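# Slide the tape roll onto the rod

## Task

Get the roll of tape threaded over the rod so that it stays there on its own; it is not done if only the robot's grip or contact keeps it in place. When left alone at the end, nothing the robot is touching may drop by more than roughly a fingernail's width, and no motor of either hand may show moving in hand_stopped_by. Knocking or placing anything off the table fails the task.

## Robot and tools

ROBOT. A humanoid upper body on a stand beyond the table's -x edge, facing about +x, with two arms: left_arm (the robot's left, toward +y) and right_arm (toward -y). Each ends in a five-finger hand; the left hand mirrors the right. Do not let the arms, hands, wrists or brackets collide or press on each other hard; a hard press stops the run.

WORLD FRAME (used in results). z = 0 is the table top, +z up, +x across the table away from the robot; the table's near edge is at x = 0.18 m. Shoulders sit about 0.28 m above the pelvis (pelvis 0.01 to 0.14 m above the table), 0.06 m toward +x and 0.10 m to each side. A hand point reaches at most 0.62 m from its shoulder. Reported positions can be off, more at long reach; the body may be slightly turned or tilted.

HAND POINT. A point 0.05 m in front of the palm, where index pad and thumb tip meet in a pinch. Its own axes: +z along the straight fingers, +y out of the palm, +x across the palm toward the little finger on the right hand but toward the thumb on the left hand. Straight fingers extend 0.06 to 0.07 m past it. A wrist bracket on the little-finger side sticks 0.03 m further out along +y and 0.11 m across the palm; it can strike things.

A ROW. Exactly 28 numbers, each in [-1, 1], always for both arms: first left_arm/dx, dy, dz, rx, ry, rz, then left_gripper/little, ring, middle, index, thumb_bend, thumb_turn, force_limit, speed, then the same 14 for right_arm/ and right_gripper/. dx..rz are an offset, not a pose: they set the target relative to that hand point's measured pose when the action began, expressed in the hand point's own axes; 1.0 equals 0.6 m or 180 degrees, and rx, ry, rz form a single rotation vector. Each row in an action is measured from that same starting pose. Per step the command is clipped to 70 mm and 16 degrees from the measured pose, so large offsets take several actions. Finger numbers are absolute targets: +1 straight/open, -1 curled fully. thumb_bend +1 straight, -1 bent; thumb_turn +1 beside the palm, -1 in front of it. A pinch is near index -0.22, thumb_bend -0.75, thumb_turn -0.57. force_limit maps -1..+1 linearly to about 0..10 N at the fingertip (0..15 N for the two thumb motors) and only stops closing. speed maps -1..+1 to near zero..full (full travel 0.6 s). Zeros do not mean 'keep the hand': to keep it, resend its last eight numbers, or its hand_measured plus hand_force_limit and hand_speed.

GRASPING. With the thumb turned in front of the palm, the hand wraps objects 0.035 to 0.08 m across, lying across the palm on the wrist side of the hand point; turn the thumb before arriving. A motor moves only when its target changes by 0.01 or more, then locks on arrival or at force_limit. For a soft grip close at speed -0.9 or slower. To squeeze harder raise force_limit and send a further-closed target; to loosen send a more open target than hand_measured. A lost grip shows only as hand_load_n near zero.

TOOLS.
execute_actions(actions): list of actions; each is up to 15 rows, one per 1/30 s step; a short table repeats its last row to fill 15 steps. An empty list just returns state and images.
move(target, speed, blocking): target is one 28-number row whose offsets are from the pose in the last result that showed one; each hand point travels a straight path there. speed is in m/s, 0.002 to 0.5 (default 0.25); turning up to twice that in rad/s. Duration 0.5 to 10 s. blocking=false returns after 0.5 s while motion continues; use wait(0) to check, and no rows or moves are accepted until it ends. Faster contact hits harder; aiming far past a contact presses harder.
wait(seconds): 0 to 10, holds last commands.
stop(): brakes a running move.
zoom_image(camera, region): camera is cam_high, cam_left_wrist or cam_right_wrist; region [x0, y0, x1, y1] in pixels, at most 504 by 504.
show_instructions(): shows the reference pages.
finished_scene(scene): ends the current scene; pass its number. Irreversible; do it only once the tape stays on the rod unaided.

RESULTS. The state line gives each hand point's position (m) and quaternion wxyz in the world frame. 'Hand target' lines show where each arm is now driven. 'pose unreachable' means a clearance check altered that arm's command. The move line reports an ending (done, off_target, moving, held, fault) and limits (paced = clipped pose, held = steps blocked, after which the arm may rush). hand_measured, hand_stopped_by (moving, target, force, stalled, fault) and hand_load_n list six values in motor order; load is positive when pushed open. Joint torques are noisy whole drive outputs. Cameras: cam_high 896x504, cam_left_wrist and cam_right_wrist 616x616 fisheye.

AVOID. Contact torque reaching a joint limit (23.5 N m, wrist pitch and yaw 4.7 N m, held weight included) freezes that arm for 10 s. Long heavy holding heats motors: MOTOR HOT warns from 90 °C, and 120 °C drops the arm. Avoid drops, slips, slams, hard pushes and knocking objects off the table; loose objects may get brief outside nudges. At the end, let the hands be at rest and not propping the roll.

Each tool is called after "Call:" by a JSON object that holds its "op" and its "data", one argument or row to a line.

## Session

Call:
{"op": "execute_actions", "data": {
  "actions": []
}}

Call:
{"op": "show_instructions", "data": {

}}

Scene clock: 0.00 s.
left_arm: end_effector_position=(+0.0907, +0.1283, +0.4587) hand_measured=(+1.000, +1.000, +1.000, +1.000, +1.000, +1.000) hand_load_n=(+0.0, +0.0, +0.0, +0.0, +0.0, +0.0) hand_stopped_by=(target, target, target, target, target, target) hand_force_limit=0.00 hand_speed=-0.80 end_effector_quat_wxyz=(-0.045, -0.018, -0.139, +0.989) | right_arm: end_effector_position=(+0.1130, -0.1485, +0.4694) hand_measured=(+1.000, +1.000, +1.000, +1.000, +1.000, +1.000) hand_load_n=(+0.0, +0.0, +0.0, +0.0, +0.0, +0.0) hand_stopped_by=(target, target, target, target, target, target) hand_force_limit=0.00 hand_speed=-0.80 end_effector_quat_wxyz=(+0.996, -0.080, -0.014, +0.042)
Joint positions: left_arm=[ 0.046  0.391  0.371 -0.653 -0.502 -1.145 -0.267] | right_arm=[-0.046 -0.407 -0.31  -0.568  0.657 -1.122  0.305]
Joint velocities: left_arm=[-0.009 -0.002 -0.017  0.003  0.008  0.     0.   ] | right_arm=[0.003 0.002 0.015 0.009 0.009 0.    0.   ]
Joint torques (N m, as the arm reports them, + toward a larger angle): no reading
Motor temperatures (°C, as the motors report them): left_arm=[39 56 39 40 38 26 24] | right_arm=[48 34 38 41 45 28 34]
Hand target (left_arm): +0.091, +0.128, +0.459; -0.045, -0.018, -0.139, +0.989
Hand target (right_arm): +0.113, -0.149, +0.469; +0.996, -0.080, -0.014, +0.042
camera_calibration (this result's frames):
cam_left_wrist: T_world_to_cam=[[0.0350489, 0.954564, 0.295937, -0.255364], [-0.835053, 0.190657, -0.516077, 0.293665], [-0.549051, -0.229036, 0.803794, -0.164087], [0, 0, 0, 1]] pos_world=[0.164084, 0.15019, 0.359018]
cam_right_wrist: T_world_to_cam=[[-0.185344, 0.977739, -0.098352, 0.22283], [-0.827015, -0.209259, -0.521783, 0.312395], [-0.530749, -0.0153711, 0.84739, -0.208064], [0, 0, 0, 1]] pos_world=[0.189226, -0.155696, 0.36123]

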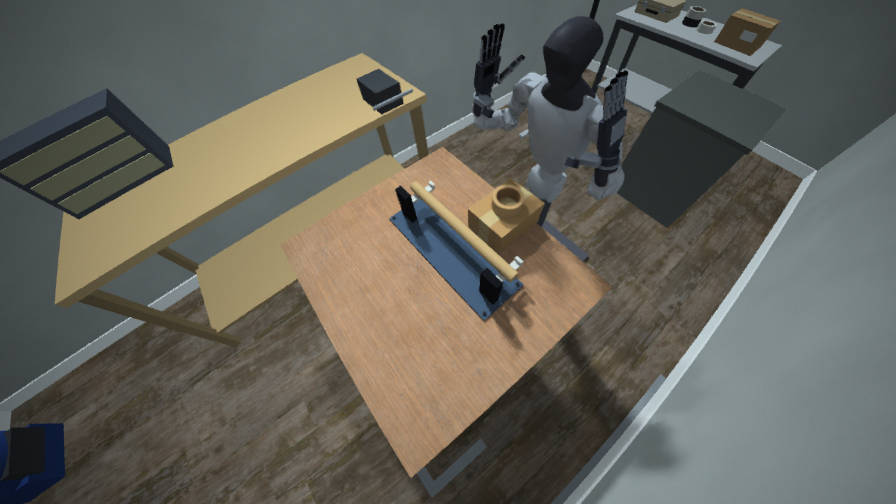

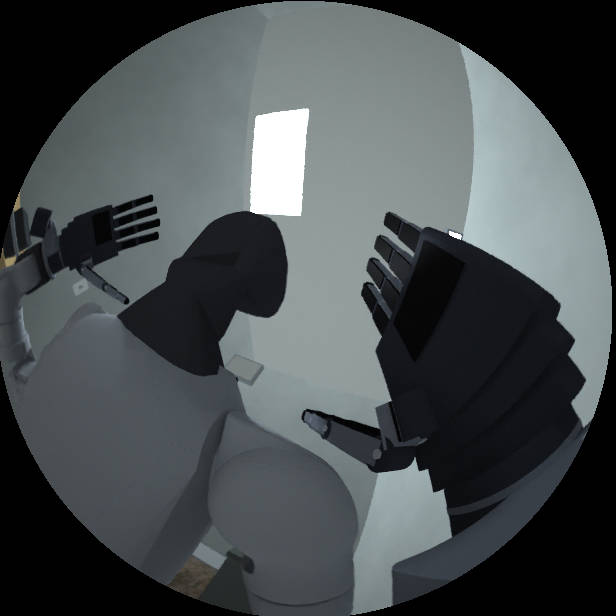

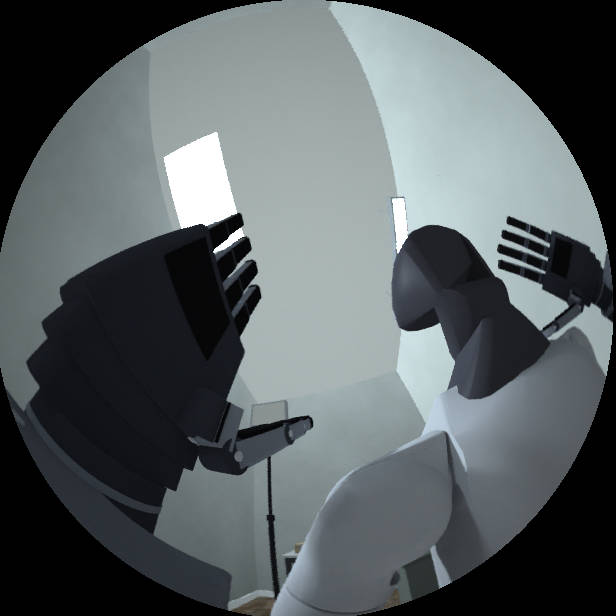

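Reference images for this scene: FIVE-FINGER LEFT HAND page 1, FIVE-FINGER HAND page 1.

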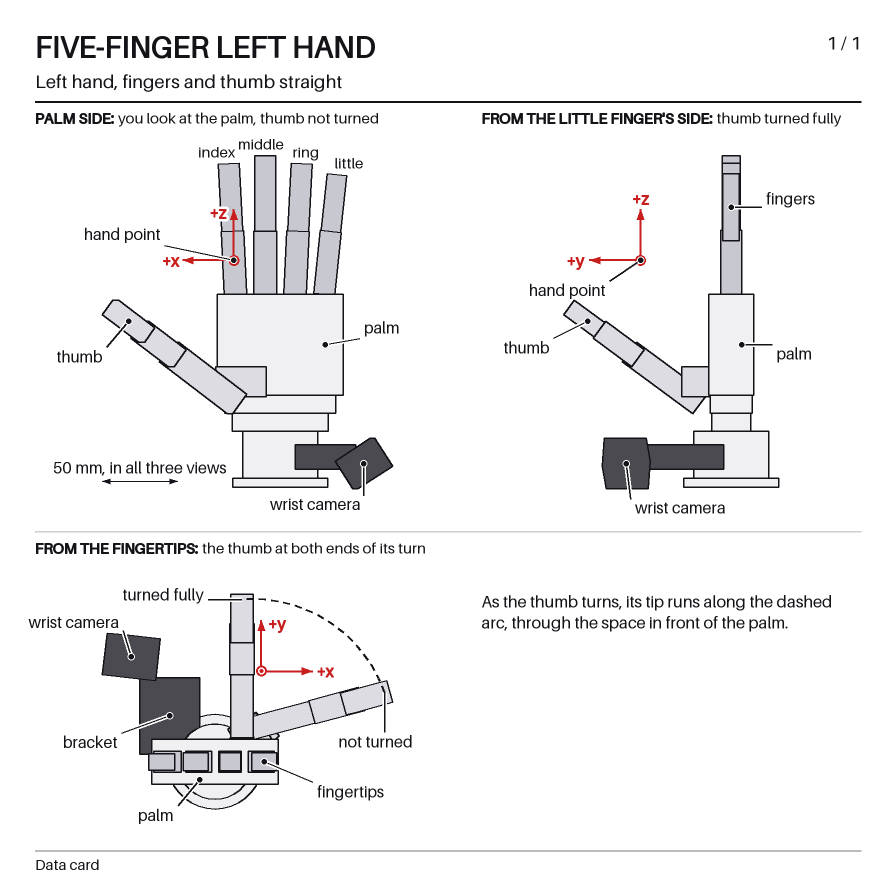

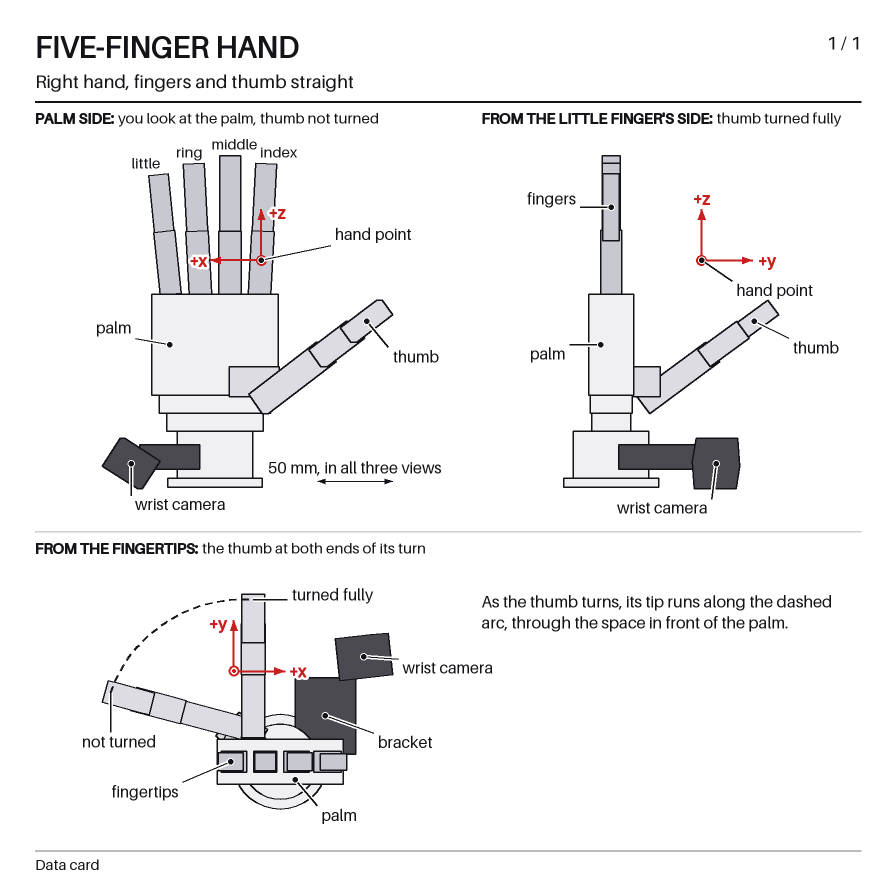

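Call:
{"op": "move", "data": {
  "target": [-0.35,-0.035,-0.18,-0.022,-0.5,-0.07,1,1,1,1,1,-1,0.9,0, 0.6,0.21,-0.38,-0.34,0.434,-0.362,1,1,1,1,1,-1,1,0],
  "speed": 0.2
}}

Scene clock: 37.67 s.
left_arm: end_effector_position=(+0.3019, +0.1955, +0.3739) hand_measured=(+1.000, +1.000, +1.000, +1.000, +1.000, -1.000) hand_load_n=(+0.0, +0.0, +0.0, +0.0, +0.0, +0.0) hand_stopped_by=(target, target, target, target, target, target) hand_force_limit=0.90 hand_speed=0.00 end_effector_quat_wxyz=(-0.049, +0.697, -0.102, +0.708) | right_arm: end_effector_position=(+0.4664, -0.0274, +0.2335) hand_measured=(+1.000, +1.000, +1.000, +1.000, +1.000, -1.000) hand_load_n=(+0.0, +0.0, +0.0, +0.0, +0.0, +0.0) hand_stopped_by=(target, target, target, target, target, target) hand_force_limit=1.00 hand_speed=0.00 end_effector_quat_wxyz=(+0.509, -0.487, +0.519, -0.483)
Joint positions: left_arm=[ 0.48   0.952  1.031 -0.884 -1.251  0.511  0.056] | right_arm=[-0.674  0.022  0.284 -0.189 -1.72   0.497  0.671]
Joint velocities: left_arm=[ 0.     0.     0.009 -0.008  0.     0.003  0.   ] | right_arm=[-0.014  0.003  0.008  0.    -0.005  0.005  0.   ]
Joint torques (N m, as the arm reports them, + toward a larger angle): left_arm=[-0.37  2.8   1.82 -0.24 -0.11 -1.35  0.35] | right_arm=[-6.1  -0.22  0.37 -1.96 -0.46  0.32 -0.76]
Motor temperatures (°C, as the motors report them): left_arm=[39 58 39 40 38 27 25] | right_arm=[48 36 38 43 45 28 34]
Hand target (left_arm): +0.302, +0.196, +0.374; -0.049, +0.698, -0.100, +0.707
Hand target (right_arm): +0.466, -0.027, +0.233; +0.508, -0.488, +0.519, -0.484
Off the commanded pose (left_arm): 0.004 m, 2 deg.
Off the commanded pose (right_arm): 0.004 m, 3 deg.
joint sent to its limit (right arm) — the command would take joint 2 (shoulder roll) past its upper limit, so that joint was sent only as far as its limit.
move: off_target (left_arm, right_arm)
camera_calibration (this result's frames):
cam_left_wrist: T_world_to_cam=[[0.0937825, 0.992085, 0.0835042, -0.247489], [-0.538256, -0.0200356, 0.842544, -0.142898], [0.837548, -0.123962, 0.532116, -0.302151], [0, 0, 0, 1]] pos_world=[0.199361, 0.205212, 0.301843]
cam_right_wrist: T_world_to_cam=[[0.0502793, 0.158639, -0.986056, 0.221649], [-0.51228, 0.851629, 0.110891, 0.241511], [0.857345, 0.499561, 0.124087, -0.283108], [0, 0, 0, 1]] pos_world=[0.355298, -0.0994106, 0.226906]

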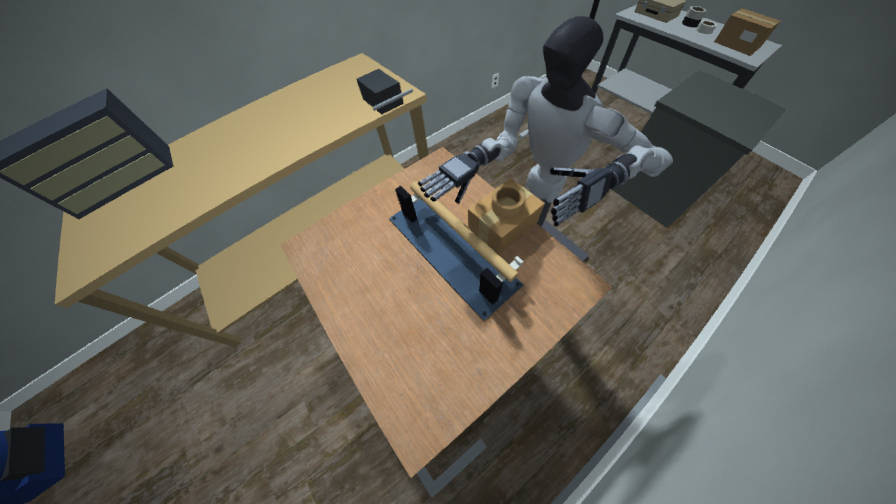

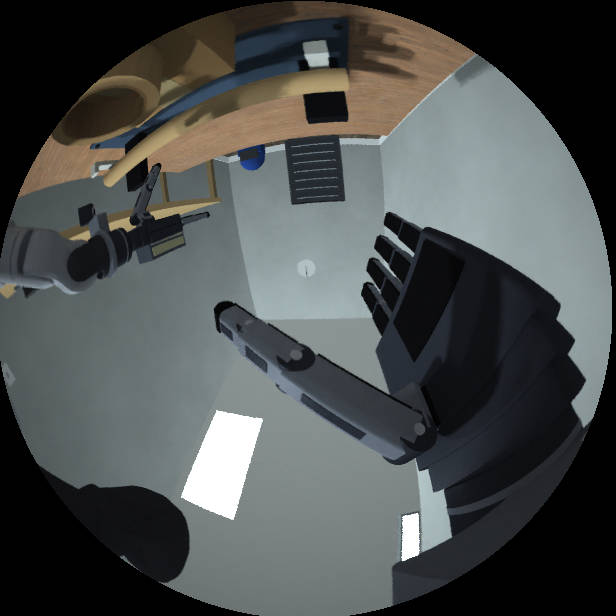

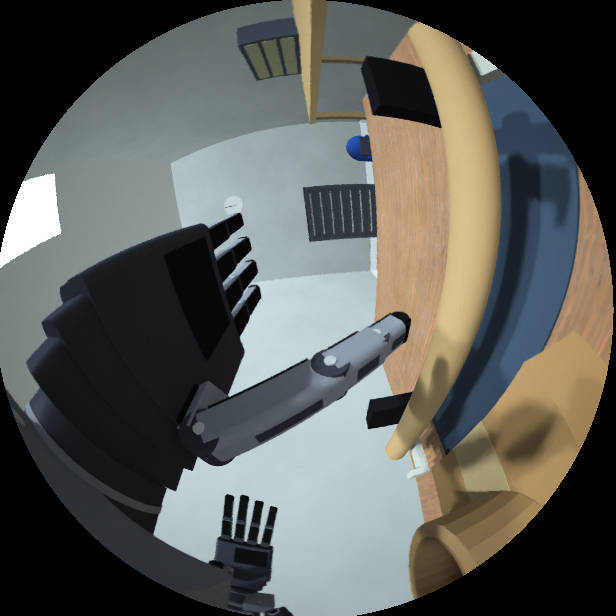

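Call:
{"op": "move", "data": {
  "target": [0,0,0,0,0,0,1,1,1,1,1,-1,0.9,0, 0,0.1,0.037,0,0,0,1,1,1,1,1,-1,1,0],
  "speed": 0.08
}}

Call:
{"op": "zoom_image", "data": {
  "camera": "cam_high",
  "region": [380, 150, 560, 300]
}}

Scene clock: 48.10 s.
left_arm: end_effector_position=(+0.3019, +0.1956, +0.3739) hand_measured=(+1.000, +1.000, +1.000, +1.000, +1.000, -1.000) hand_load_n=(+0.0, +0.0, +0.0, +0.0, +0.0, +0.0) hand_stopped_by=(target, target, target, target, target, target) hand_force_limit=0.90 hand_speed=0.00 end_effector_quat_wxyz=(-0.049, +0.697, -0.102, +0.708) | right_arm: end_effector_position=(+0.4912, -0.0256, +0.1858) hand_measured=(+1.000, +1.000, +1.000, +1.000, +1.000, -1.000) hand_load_n=(+0.0, +0.0, +0.0, +0.0, -1.5, -1.5) hand_stopped_by=(target, target, target, target, target, target) hand_force_limit=1.00 hand_speed=0.00 end_effector_quat_wxyz=(+0.515, -0.480, +0.509, -0.496)
Joint positions: left_arm=[ 0.48   0.952  1.031 -0.884 -1.251  0.511  0.056] | right_arm=[-0.668  0.023  0.284  0.117 -1.56   0.515  0.284]
Joint velocities: left_arm=[ 0.015 -0.002  0.     0.002  0.012  0.     0.   ] | right_arm=[ 0.008  0.    -0.014  0.014 -0.003  0.    -0.004]
Joint torques (N m, as the arm reports them, + toward a larger angle): left_arm=[-0.37  2.63  1.63 -0.4   0.26 -1.49  0.28] | right_arm=[-5.47 -0.22  0.16 -1.25  0.26  0.1  -0.54]
Motor temperatures (°C, as the motors report them): left_arm=[39 58 40 40 38 28 25] | right_arm=[51 35 38 43 45 28 35]
Hand target (left_arm): +0.302, +0.196, +0.374; -0.049, +0.697, -0.102, +0.708
Hand target (right_arm): +0.489, -0.025, +0.174; +0.507, -0.489, +0.518, -0.486
Off the commanded pose (left_arm): 0.000 m, 0 deg.
Off the commanded pose (right_arm): 0.013 m, 2 deg.
joint sent to its limit (right arm) — the command would take joint 2 (shoulder roll) past its upper limit, so that joint was sent only as far as its limit.
move: off_target (right_arm)
camera_calibration (this result's frames):
cam_left_wrist: T_world_to_cam=[[0.0937047, 0.992098, 0.0834316, -0.247467], [-0.538115, -0.0200367, 0.842633, -0.142948], [0.837646, -0.123855, 0.531986, -0.302144], [0, 0, 0, 1]] pos_world=[0.199357, 0.205225, 0.301835]
cam_right_wrist: T_world_to_cam=[[0.0868775, 0.147813, -0.985192, 0.154694], [-0.511783, 0.85508, 0.0831611, 0.262896], [0.854711, 0.49698, 0.149936, -0.302939], [0, 0, 0, 1]] pos_world=[0.380032, -0.097108, 0.175962]

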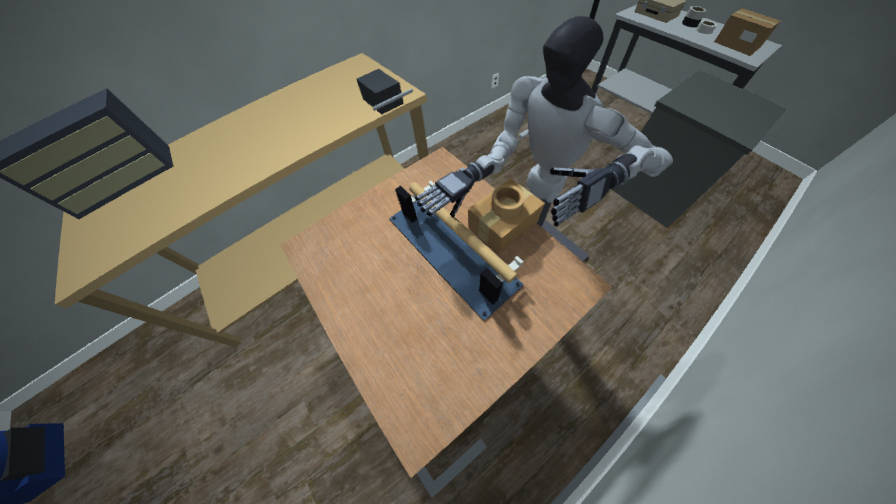

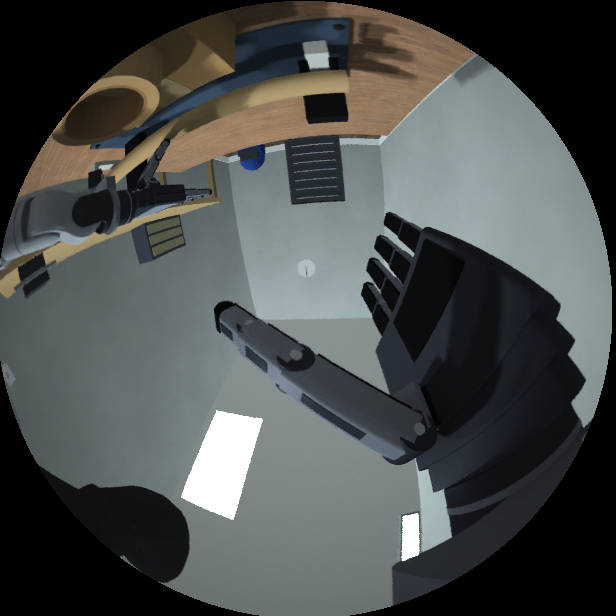

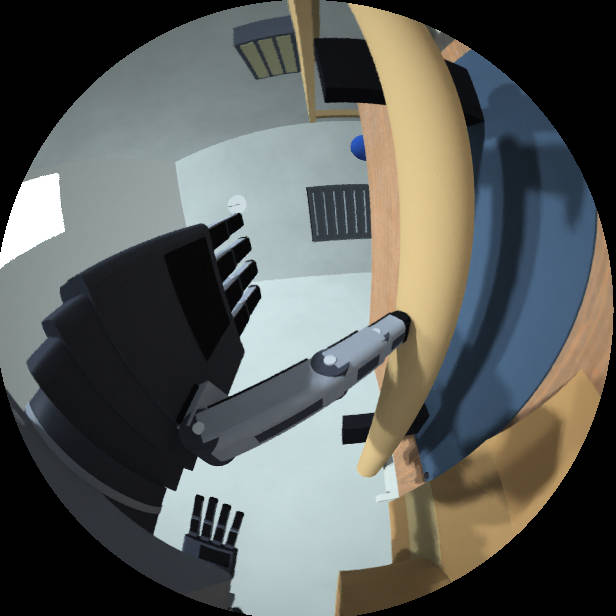

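Region (380, 150, 560, 300) of cam_high's 896x504 image, scaled by 2.800, with more detail than that image has.

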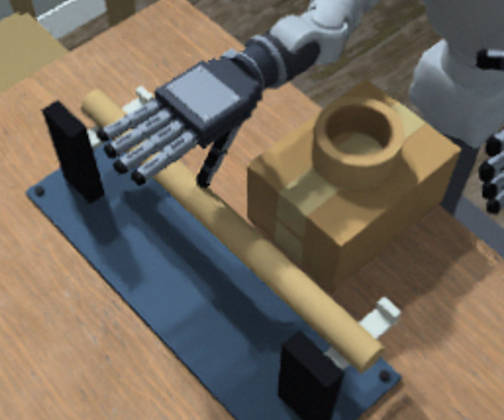

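Call:
{"op": "move", "data": {
  "target": [0,0,0,0,0,0,1,1,1,1,1,-1,0.9,0, 0,-0.01,0.05,0,0,0,1,1,1,1,1,-1,1,0],
  "speed": 0.03
}}

Call:
{"op": "move", "data": {
  "target": [0,0,0,0,0,0,1,1,1,1,1,-1,0.9,0, 0,0.1,0,0,0,0,1,1,1,1,1,-1,1,0],
  "speed": 0.03
}}

Call:
{"op": "zoom_image", "data": {
  "camera": "cam_high",
  "region": [380, 150, 560, 300]
}}

Scene clock: 56.10 s.
left_arm: end_effector_position=(+0.3019, +0.1956, +0.3739) hand_measured=(+1.000, +1.000, +1.000, +1.000, +1.000, -1.000) hand_load_n=(+0.0, +0.0, +0.0, +0.0, +0.0, +0.0) hand_stopped_by=(target, target, target, target, target, target) hand_force_limit=0.90 hand_speed=0.00 end_effector_quat_wxyz=(-0.049, +0.697, -0.102, +0.708) | right_arm: end_effector_position=(+0.5198, -0.0224, +0.1921) hand_measured=(+1.000, +1.000, +1.000, +1.000, +1.000, -1.000) hand_load_n=(+0.0, +0.0, +0.0, +0.0, +0.0, +0.0) hand_stopped_by=(target, target, target, target, target, target) hand_force_limit=1.00 hand_speed=0.00 end_effector_quat_wxyz=(+0.515, -0.482, +0.507, -0.495)
Joint positions: left_arm=[ 0.48   0.952  1.031 -0.884 -1.251  0.511  0.056] | right_arm=[-0.825  0.023  0.217  0.318 -1.5    0.479  0.223]
Joint velocities: left_arm=[ 0.     0.    -0.017 -0.008 -0.002  0.     0.   ] | right_arm=[ 0.002  0.012 -0.008  0.006 -0.02  -0.003  0.   ]
Joint torques (N m, as the arm reports them, + toward a larger angle): left_arm=[-0.39  2.64  1.63 -0.38  0.23 -1.49  0.28] | right_arm=[-7.62 -0.44 -0.23 -2.12  0.52  0.06 -1.05]
Motor temperatures (°C, as the motors report them): left_arm=[39 58 40 40 38 29 25] | right_arm=[53 35 38 43 45 27 35]
Hand target (left_arm): +0.302, +0.196, +0.374; -0.049, +0.697, -0.102, +0.708
Hand target (right_arm): +0.520, -0.023, +0.192; +0.515, -0.482, +0.508, -0.495
Off the commanded pose (left_arm): 0.000 m, 0 deg.
Off the commanded pose (right_arm): 0.004 m, 0 deg.
move: off_target (right_arm)
camera_calibration (this result's frames):
cam_left_wrist: T_world_to_cam=[[0.0937047, 0.992098, 0.0834319, -0.247467], [-0.538115, -0.0200368, 0.842633, -0.142947], [0.837646, -0.123855, 0.531986, -0.302144], [0, 0, 0, 1]] pos_world=[0.199357, 0.205225, 0.301835]
cam_right_wrist: T_world_to_cam=[[0.0850412, 0.145381, -0.985714, 0.158887], [-0.51598, 0.852738, 0.0812528, 0.276855], [0.852369, 0.501699, 0.147531, -0.328138], [0, 0, 0, 1]] pos_world=[0.409034, -0.0945571, 0.182533]

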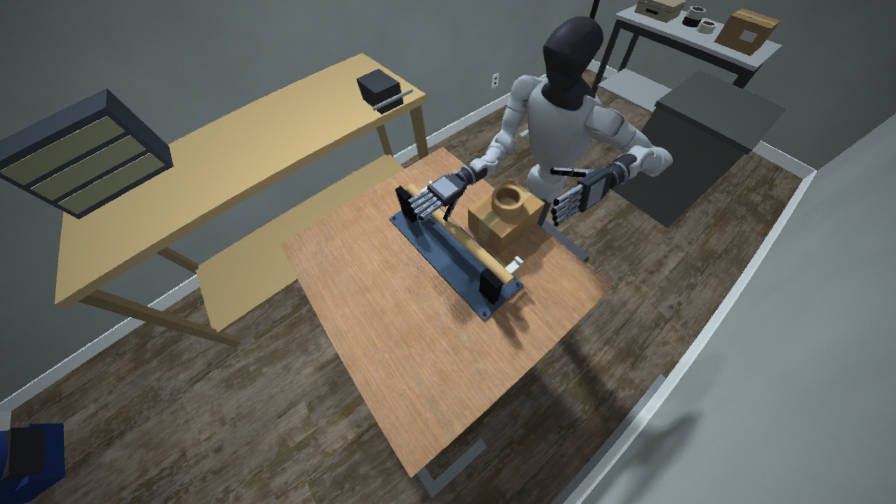

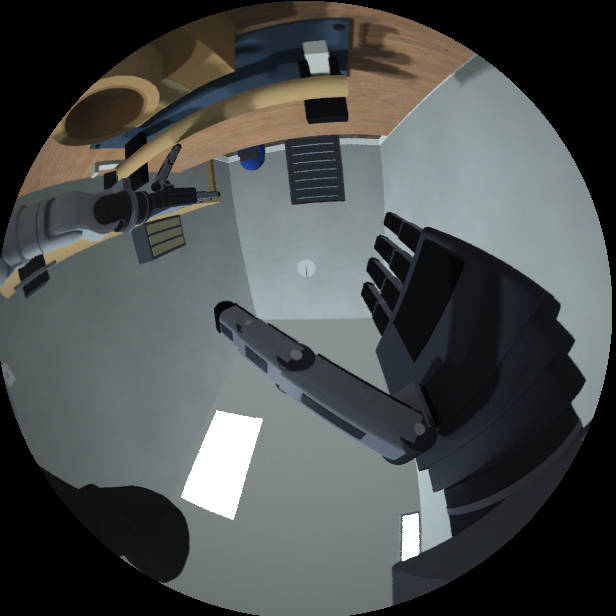

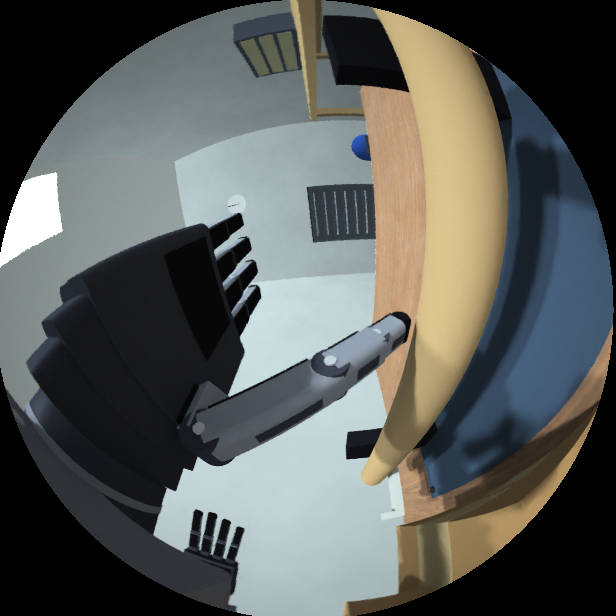

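Scene clock: 58.33 s.
left_arm: end_effector_position=(+0.3019, +0.1956, +0.3739) hand_measured=(+1.000, +1.000, +1.000, +1.000, +1.000, -1.000) hand_load_n=(+0.0, +0.0, +0.0, +0.0, +0.0, +0.0) hand_stopped_by=(target, target, target, target, target, target) hand_force_limit=0.90 hand_speed=0.00 end_effector_quat_wxyz=(-0.049, +0.697, -0.102, +0.708) | right_arm: end_effector_position=(+0.5340, -0.0206, +0.1877) hand_measured=(+1.000, +1.000, +1.000, +1.000, +0.996, -1.000) hand_load_n=(+0.0, +0.0, +0.0, +0.0, -8.5, -3.5) hand_stopped_by=(target, target, target, target, target, target) hand_force_limit=1.00 hand_speed=0.00 end_effector_quat_wxyz=(+0.547, -0.446, +0.466, -0.533)
Joint positions: left_arm=[ 0.48   0.952  1.031 -0.884 -1.251  0.511  0.056] | right_arm=[-0.866  0.009  0.267  0.551 -1.358  0.493 -0.149]
Joint velocities: left_arm=[-0.003  0.006  0.006  0.009 -0.009  0.     0.   ] | right_arm=[-0.021 -0.002 -0.002  0.017  0.009  0.002 -0.016]
Joint torques (N m, as the arm reports them, + toward a larger angle): left_arm=[-0.39  2.63  1.62 -0.39  0.23 -1.49  0.28] | right_arm=[-1.43  0.47  0.94  0.35  0.95 -0.23  1.1 ]
Motor temperatures (°C, as the motors report them): left_arm=[39 58 40 40 38 29 25] | right_arm=[53 34 38 43 45 27 35]
Hand target (left_arm): +0.302, +0.196, +0.374; -0.049, +0.697, -0.102, +0.708
Hand target (right_arm): +0.518, -0.020, +0.134; +0.514, -0.484, +0.506, -0.496
Off the commanded pose (left_arm): 0.000 m, 0 deg.
Off the commanded pose (right_arm): 0.057 m, 9 deg.
joint sent to its limit (right arm) — the command would take joint 2 (shoulder roll) past its upper limit, so that joint was sent only as far as its limit.
move: off_target (right_arm)
camera_calibration (this result's frames):
cam_left_wrist: T_world_to_cam=[[0.0937047, 0.992098, 0.0834318, -0.247467], [-0.538115, -0.0200368, 0.842633, -0.142948], [0.837646, -0.123855, 0.531986, -0.302144], [0, 0, 0, 1]] pos_world=[0.199357, 0.205225, 0.301835]
cam_right_wrist: T_world_to_cam=[[0.230141, 0.133864, -0.963906, 0.0712917], [-0.518963, 0.854781, -0.00519775, 0.300812], [0.823233, 0.501428, 0.266191, -0.347217], [0, 0, 0, 1]] pos_world=[0.425544, -0.0925675, 0.162708]

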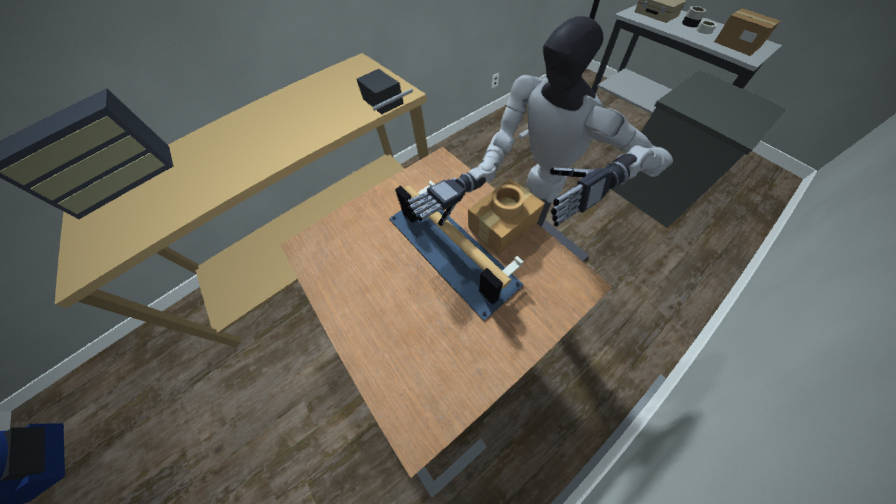

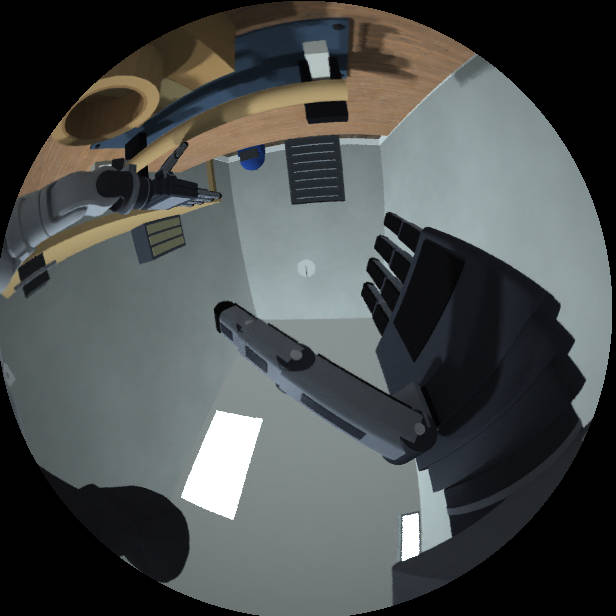

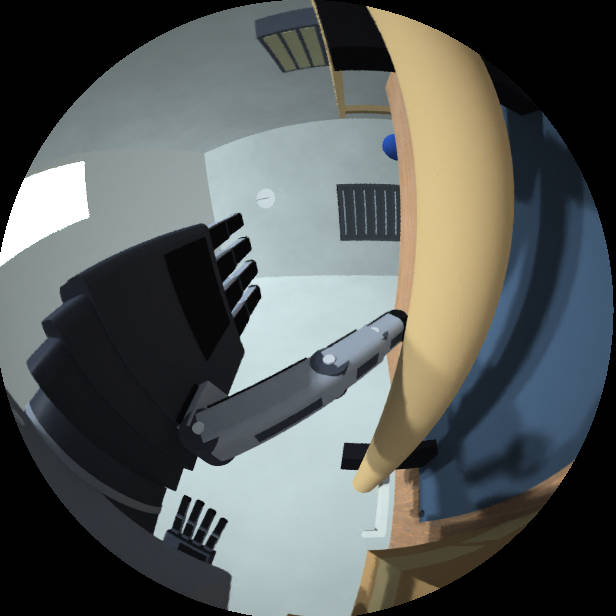

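Region (380, 150, 560, 300) of cam_high's 896x504 image, scaled by 2.800, with more detail than that image has.

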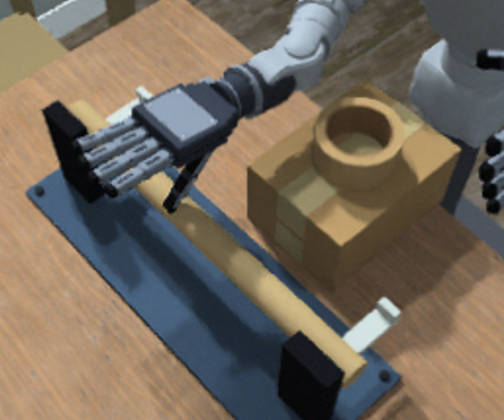

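Call:
{"op": "move", "data": {
  "target": [0,0,0,0,0,0,1,1,1,1,1,-1,0.9,0, 0,-0.02,-0.06,0,0,0,0.4,0.4,0.4,0.4,1,-1,1,0],
  "speed": 0.03
}}

Call:
{"op": "move", "data": {
  "target": [0,0,0,0,0,0,1,1,1,1,1,-1,0.9,0, 0,0.1,0.02,0,0,0,0.4,0.4,0.4,0.4,1,-1,1,0],
  "speed": 0.03
}}

Call:
{"op": "zoom_image", "data": {
  "camera": "cam_high",
  "region": [380, 150, 560, 300]
}}

Scene clock: 67.63 s.
left_arm: end_effector_position=(+0.3019, +0.1956, +0.3739) hand_measured=(+1.000, +1.000, +1.000, +1.000, +1.000, -1.000) hand_load_n=(+0.0, +0.0, +0.0, +0.0, +0.0, +0.0) hand_stopped_by=(target, target, target, target, target, target) hand_force_limit=0.90 hand_speed=0.00 end_effector_quat_wxyz=(-0.049, +0.697, -0.102, +0.708) | right_arm: end_effector_position=(+0.4975, -0.0238, +0.1944) hand_measured=(+0.400, +0.400, +0.400, +0.400, +1.000, -1.000) hand_load_n=(+0.0, +0.0, +0.0, +0.0, +0.0, +0.0) hand_stopped_by=(target, target, target, target, target, target) hand_force_limit=1.00 hand_speed=0.00 end_effector_quat_wxyz=(+0.548, -0.443, +0.468, -0.533)
Joint positions: left_arm=[ 0.48   0.952  1.031 -0.884 -1.251  0.511  0.056] | right_arm=[-0.665 -0.003  0.348  0.208 -1.469  0.564  0.016]
Joint velocities: left_arm=[ 0.     0.    -0.009  0.014  0.008  0.     0.   ] | right_arm=[ 0.005  0.005  0.018  0.002 -0.005  0.     0.   ]
Joint torques (N m, as the arm reports them, + toward a larger angle): left_arm=[-0.39  2.62  1.63 -0.38  0.24 -1.49  0.29] | right_arm=[-6.33 -0.63  0.15 -2.33  0.02  0.34 -0.81]
Motor temperatures (°C, as the motors report them): left_arm=[39 59 41 40 38 30 25] | right_arm=[52 34 38 43 45 28 36]
Hand target (left_arm): +0.302, +0.196, +0.374; -0.049, +0.697, -0.102, +0.708
Hand target (right_arm): +0.497, -0.025, +0.194; +0.546, -0.443, +0.467, -0.535
Off the commanded pose (left_arm): 0.000 m, 0 deg.
Off the commanded pose (right_arm): 0.003 m, 1 deg.
move: done
camera_calibration (this result's frames):
cam_left_wrist: T_world_to_cam=[[0.0937047, 0.992098, 0.0834317, -0.247467], [-0.538115, -0.0200367, 0.842633, -0.142948], [0.837646, -0.123855, 0.531986, -0.302144], [0, 0, 0, 1]] pos_world=[0.199357, 0.205225, 0.301835]
cam_right_wrist: T_world_to_cam=[[0.232383, 0.140546, -0.962416, 0.0853882], [-0.514507, 0.857485, 0.000990723, 0.281363], [0.825397, 0.49494, 0.271577, -0.319639], [0, 0, 0, 1]] pos_world=[0.38875, -0.0950633, 0.168707]

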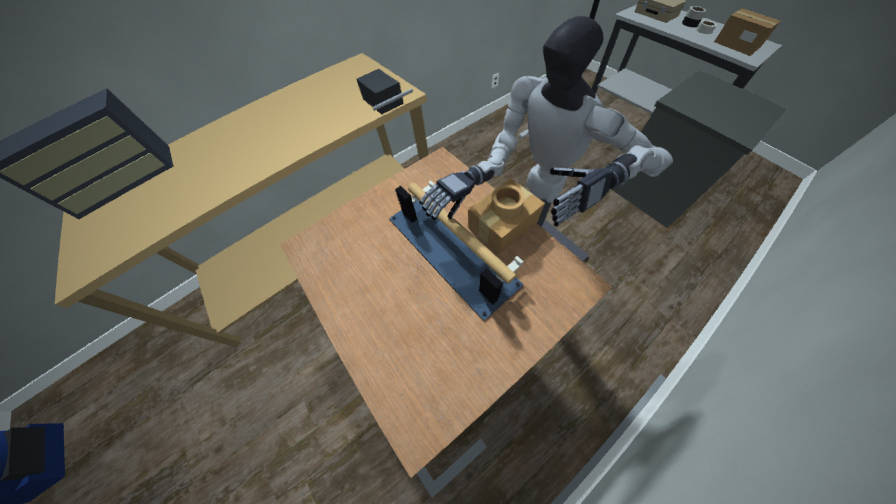

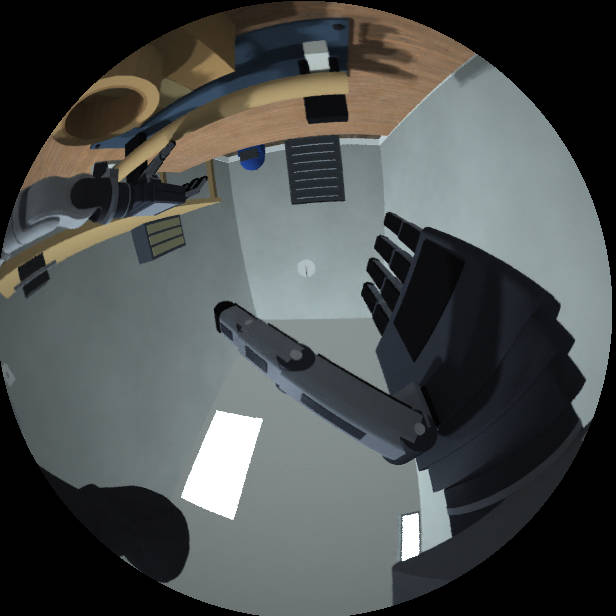

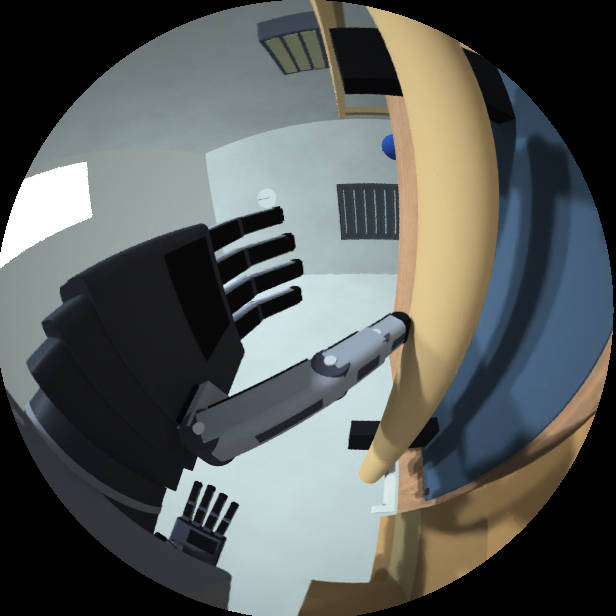

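Scene clock: 69.93 s.
left_arm: end_effector_position=(+0.3019, +0.1956, +0.3739) hand_measured=(+1.000, +1.000, +1.000, +1.000, +1.000, -1.000) hand_load_n=(+0.0, +0.0, +0.0, +0.0, +0.0, +0.0) hand_stopped_by=(target, target, target, target, target, target) hand_force_limit=0.90 hand_speed=0.00 end_effector_quat_wxyz=(-0.049, +0.697, -0.102, +0.708) | right_arm: end_effector_position=(+0.5292, -0.0185, +0.1884) hand_measured=(+0.400, +0.400, +0.400, +0.400, +0.996, -1.000) hand_load_n=(+0.0, +0.0, +0.0, +0.0, -8.0, -3.0) hand_stopped_by=(target, target, target, target, target, target) hand_force_limit=1.00 hand_speed=0.00 end_effector_quat_wxyz=(+0.577, -0.409, +0.427, -0.564)
Joint positions: left_arm=[ 0.48   0.952  1.031 -0.884 -1.251  0.511  0.056] | right_arm=[-0.849  0.011  0.328  0.659 -1.261  0.507 -0.434]
Joint velocities: left_arm=[0.023 0.008 0.003 0.    0.    0.    0.   ] | right_arm=[-0.021  0.002  0.021  0.048  0.031  0.    -0.028]
Joint torques (N m, as the arm reports them, + toward a larger angle): left_arm=[-0.39  2.65  1.64 -0.38  0.21 -1.49  0.28] | right_arm=[-2.08  0.23  1.1   0.85  0.59 -0.43  1.04]
Motor temperatures (°C, as the motors report them): left_arm=[39 59 41 40 38 30 25] | right_arm=[52 34 38 43 45 28 35]
Hand target (left_arm): +0.302, +0.196, +0.374; -0.049, +0.697, -0.102, +0.708
Hand target (right_arm): +0.516, -0.019, +0.138; +0.548, -0.446, +0.466, -0.532
Off the commanded pose (left_arm): 0.000 m, 0 deg.
Off the commanded pose (right_arm): 0.052 m, 8 deg.
joint sent to its limit (right arm) — the command would take joint 2 (shoulder roll) past its upper limit, so that joint was sent only as far as its limit.
move: off_target (right_arm)
camera_calibration (this result's frames):
cam_left_wrist: T_world_to_cam=[[0.0937047, 0.992098, 0.0834316, -0.247467], [-0.538115, -0.0200366, 0.842633, -0.142948], [0.837646, -0.123855, 0.531986, -0.302144], [0, 0, 0, 1]] pos_world=[0.199357, 0.205225, 0.301835]
cam_right_wrist: T_world_to_cam=[[0.360393, 0.131248, -0.923521, -0.00381857], [-0.511801, 0.855544, -0.0781365, 0.306506], [0.779857, 0.500818, 0.375505, -0.342119], [0, 0, 0, 1]] pos_world=[0.42505, -0.0903887, 0.14889]

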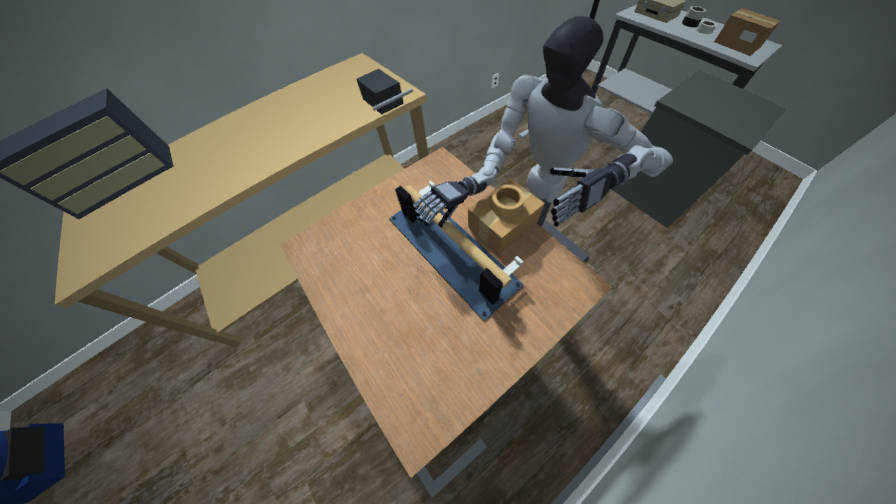

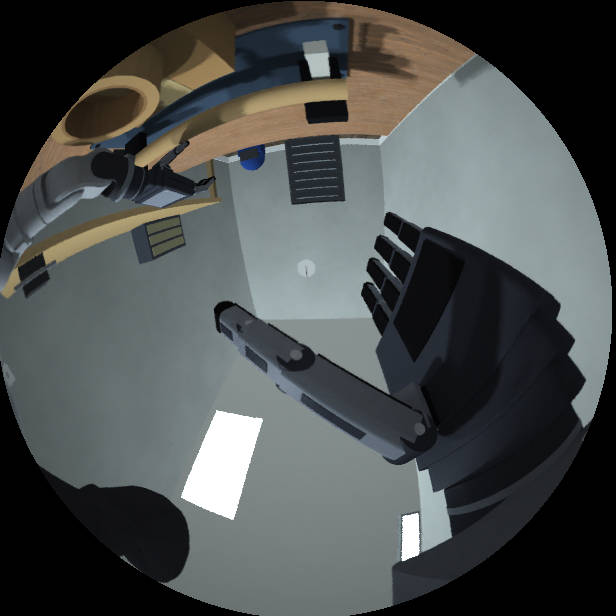

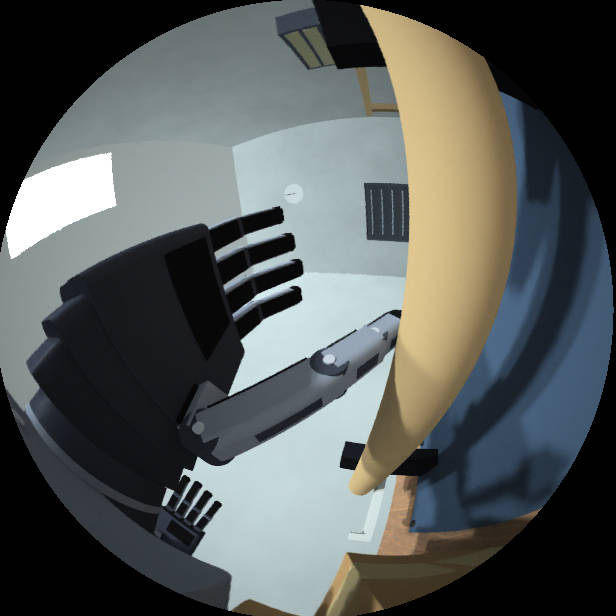

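Region (380, 150, 560, 300) of cam_high's 896x504 image, scaled by 2.800, with more detail than that image has.

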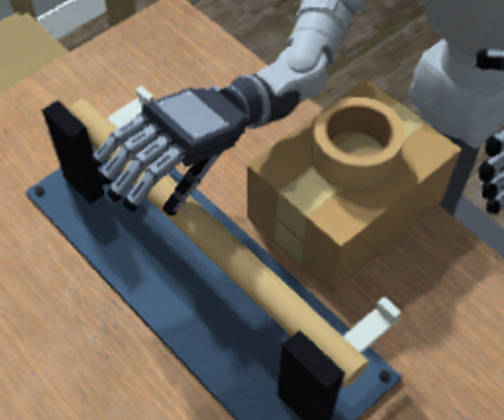

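Call:
{"op": "move", "data": {
  "target": [0,0,0,0,0,0,1,1,1,1,1,-1,0.9,0, 0,-0.13,0,0,0,0,0.4,0.4,0.4,0.4,1,-1,1,0],
  "speed": 0.1
}}

Scene clock: 86.67 s.
left_arm: end_effector_position=(+0.3019, +0.1956, +0.3739) hand_measured=(+1.000, +1.000, +1.000, +1.000, +1.000, -1.000) hand_load_n=(+0.0, +0.0, +0.0, +0.0, +0.0, +0.0) hand_stopped_by=(target, target, target, target, target, target) hand_force_limit=0.90 hand_speed=0.00 end_effector_quat_wxyz=(-0.049, +0.697, -0.102, +0.708) | right_arm: end_effector_position=(+0.5050, -0.0222, +0.2637) hand_measured=(+0.400, +0.400, +0.400, +0.400, +1.000, -1.000) hand_load_n=(+0.0, +0.0, +0.0, +0.0, +0.0, +0.0) hand_stopped_by=(target, target, target, target, target, target) hand_force_limit=1.00 hand_speed=0.00 end_effector_quat_wxyz=(+0.580, -0.404, +0.431, -0.561)
Joint positions: left_arm=[ 0.48   0.952  1.031 -0.884 -1.251  0.511  0.056] | right_arm=[-0.777 -0.08   0.413  0.106 -1.45   0.65   0.075]
Joint velocities: left_arm=[ 0.008  0.002 -0.005 -0.008  0.008  0.     0.   ] | right_arm=[-0.018 -0.008  0.018  0.002  0.     0.     0.005]
Joint torques (N m, as the arm reports them, + toward a larger angle): left_arm=[-0.38  2.64  1.62 -0.36  0.24 -1.49  0.28] | right_arm=[-6.91 -1.12 -0.38 -2.91 -0.55  0.18 -0.81]
Motor temperatures (°C, as the motors report them): left_arm=[39 59 41 40 38 30 25] | right_arm=[50 34 38 42 45 28 36]
Hand target (left_arm): +0.302, +0.196, +0.374; -0.049, +0.697, -0.102, +0.708
Hand target (right_arm): +0.505, -0.023, +0.264; +0.579, -0.405, +0.429, -0.563
Off the commanded pose (left_arm): 0.000 m, 0 deg.
Off the commanded pose (right_arm): 0.002 m, 1 deg.
move: done
camera_calibration (this result's frames):
cam_left_wrist: T_world_to_cam=[[0.0937049, 0.992098, 0.0834318, -0.247467], [-0.538115, -0.0200366, 0.842633, -0.142948], [0.837646, -0.123855, 0.531986, -0.302144], [0, 0, 0, 1]] pos_world=[0.199357, 0.205225, 0.301835]
cam_right_wrist: T_world_to_cam=[[0.36129, 0.145161, -0.921085, 0.0741724], [-0.511599, 0.856712, -0.0656553, 0.299778], [0.779574, 0.494947, 0.383786, -0.35188], [0, 0, 0, 1]] pos_world=[0.400885, -0.0934284, 0.223048]

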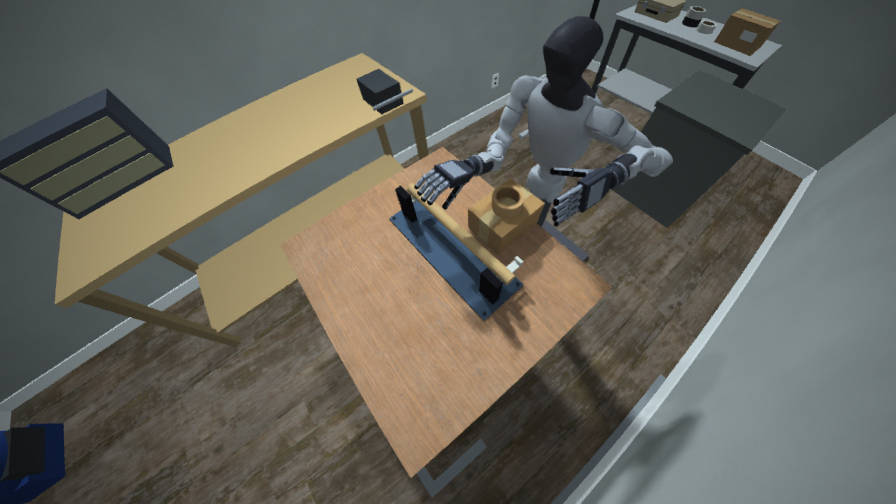

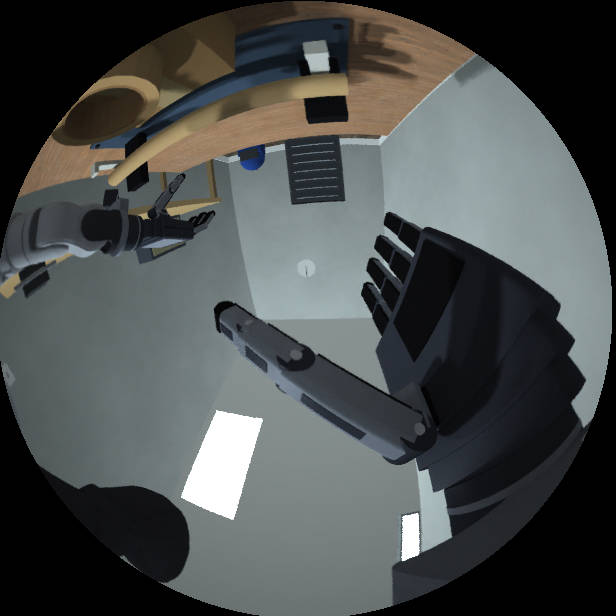

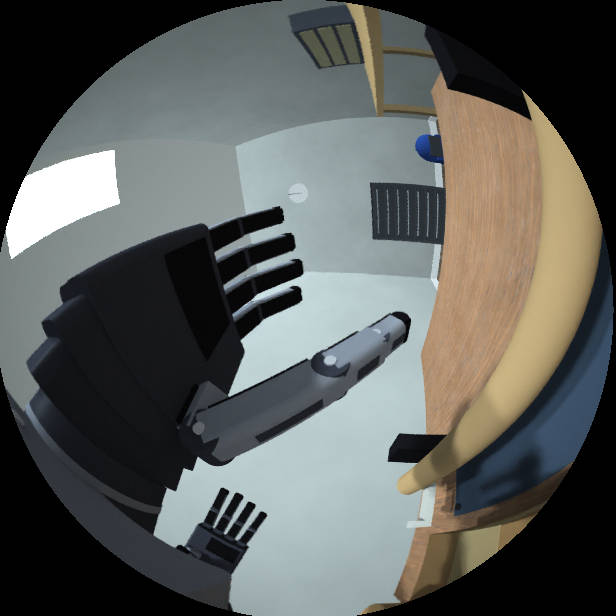

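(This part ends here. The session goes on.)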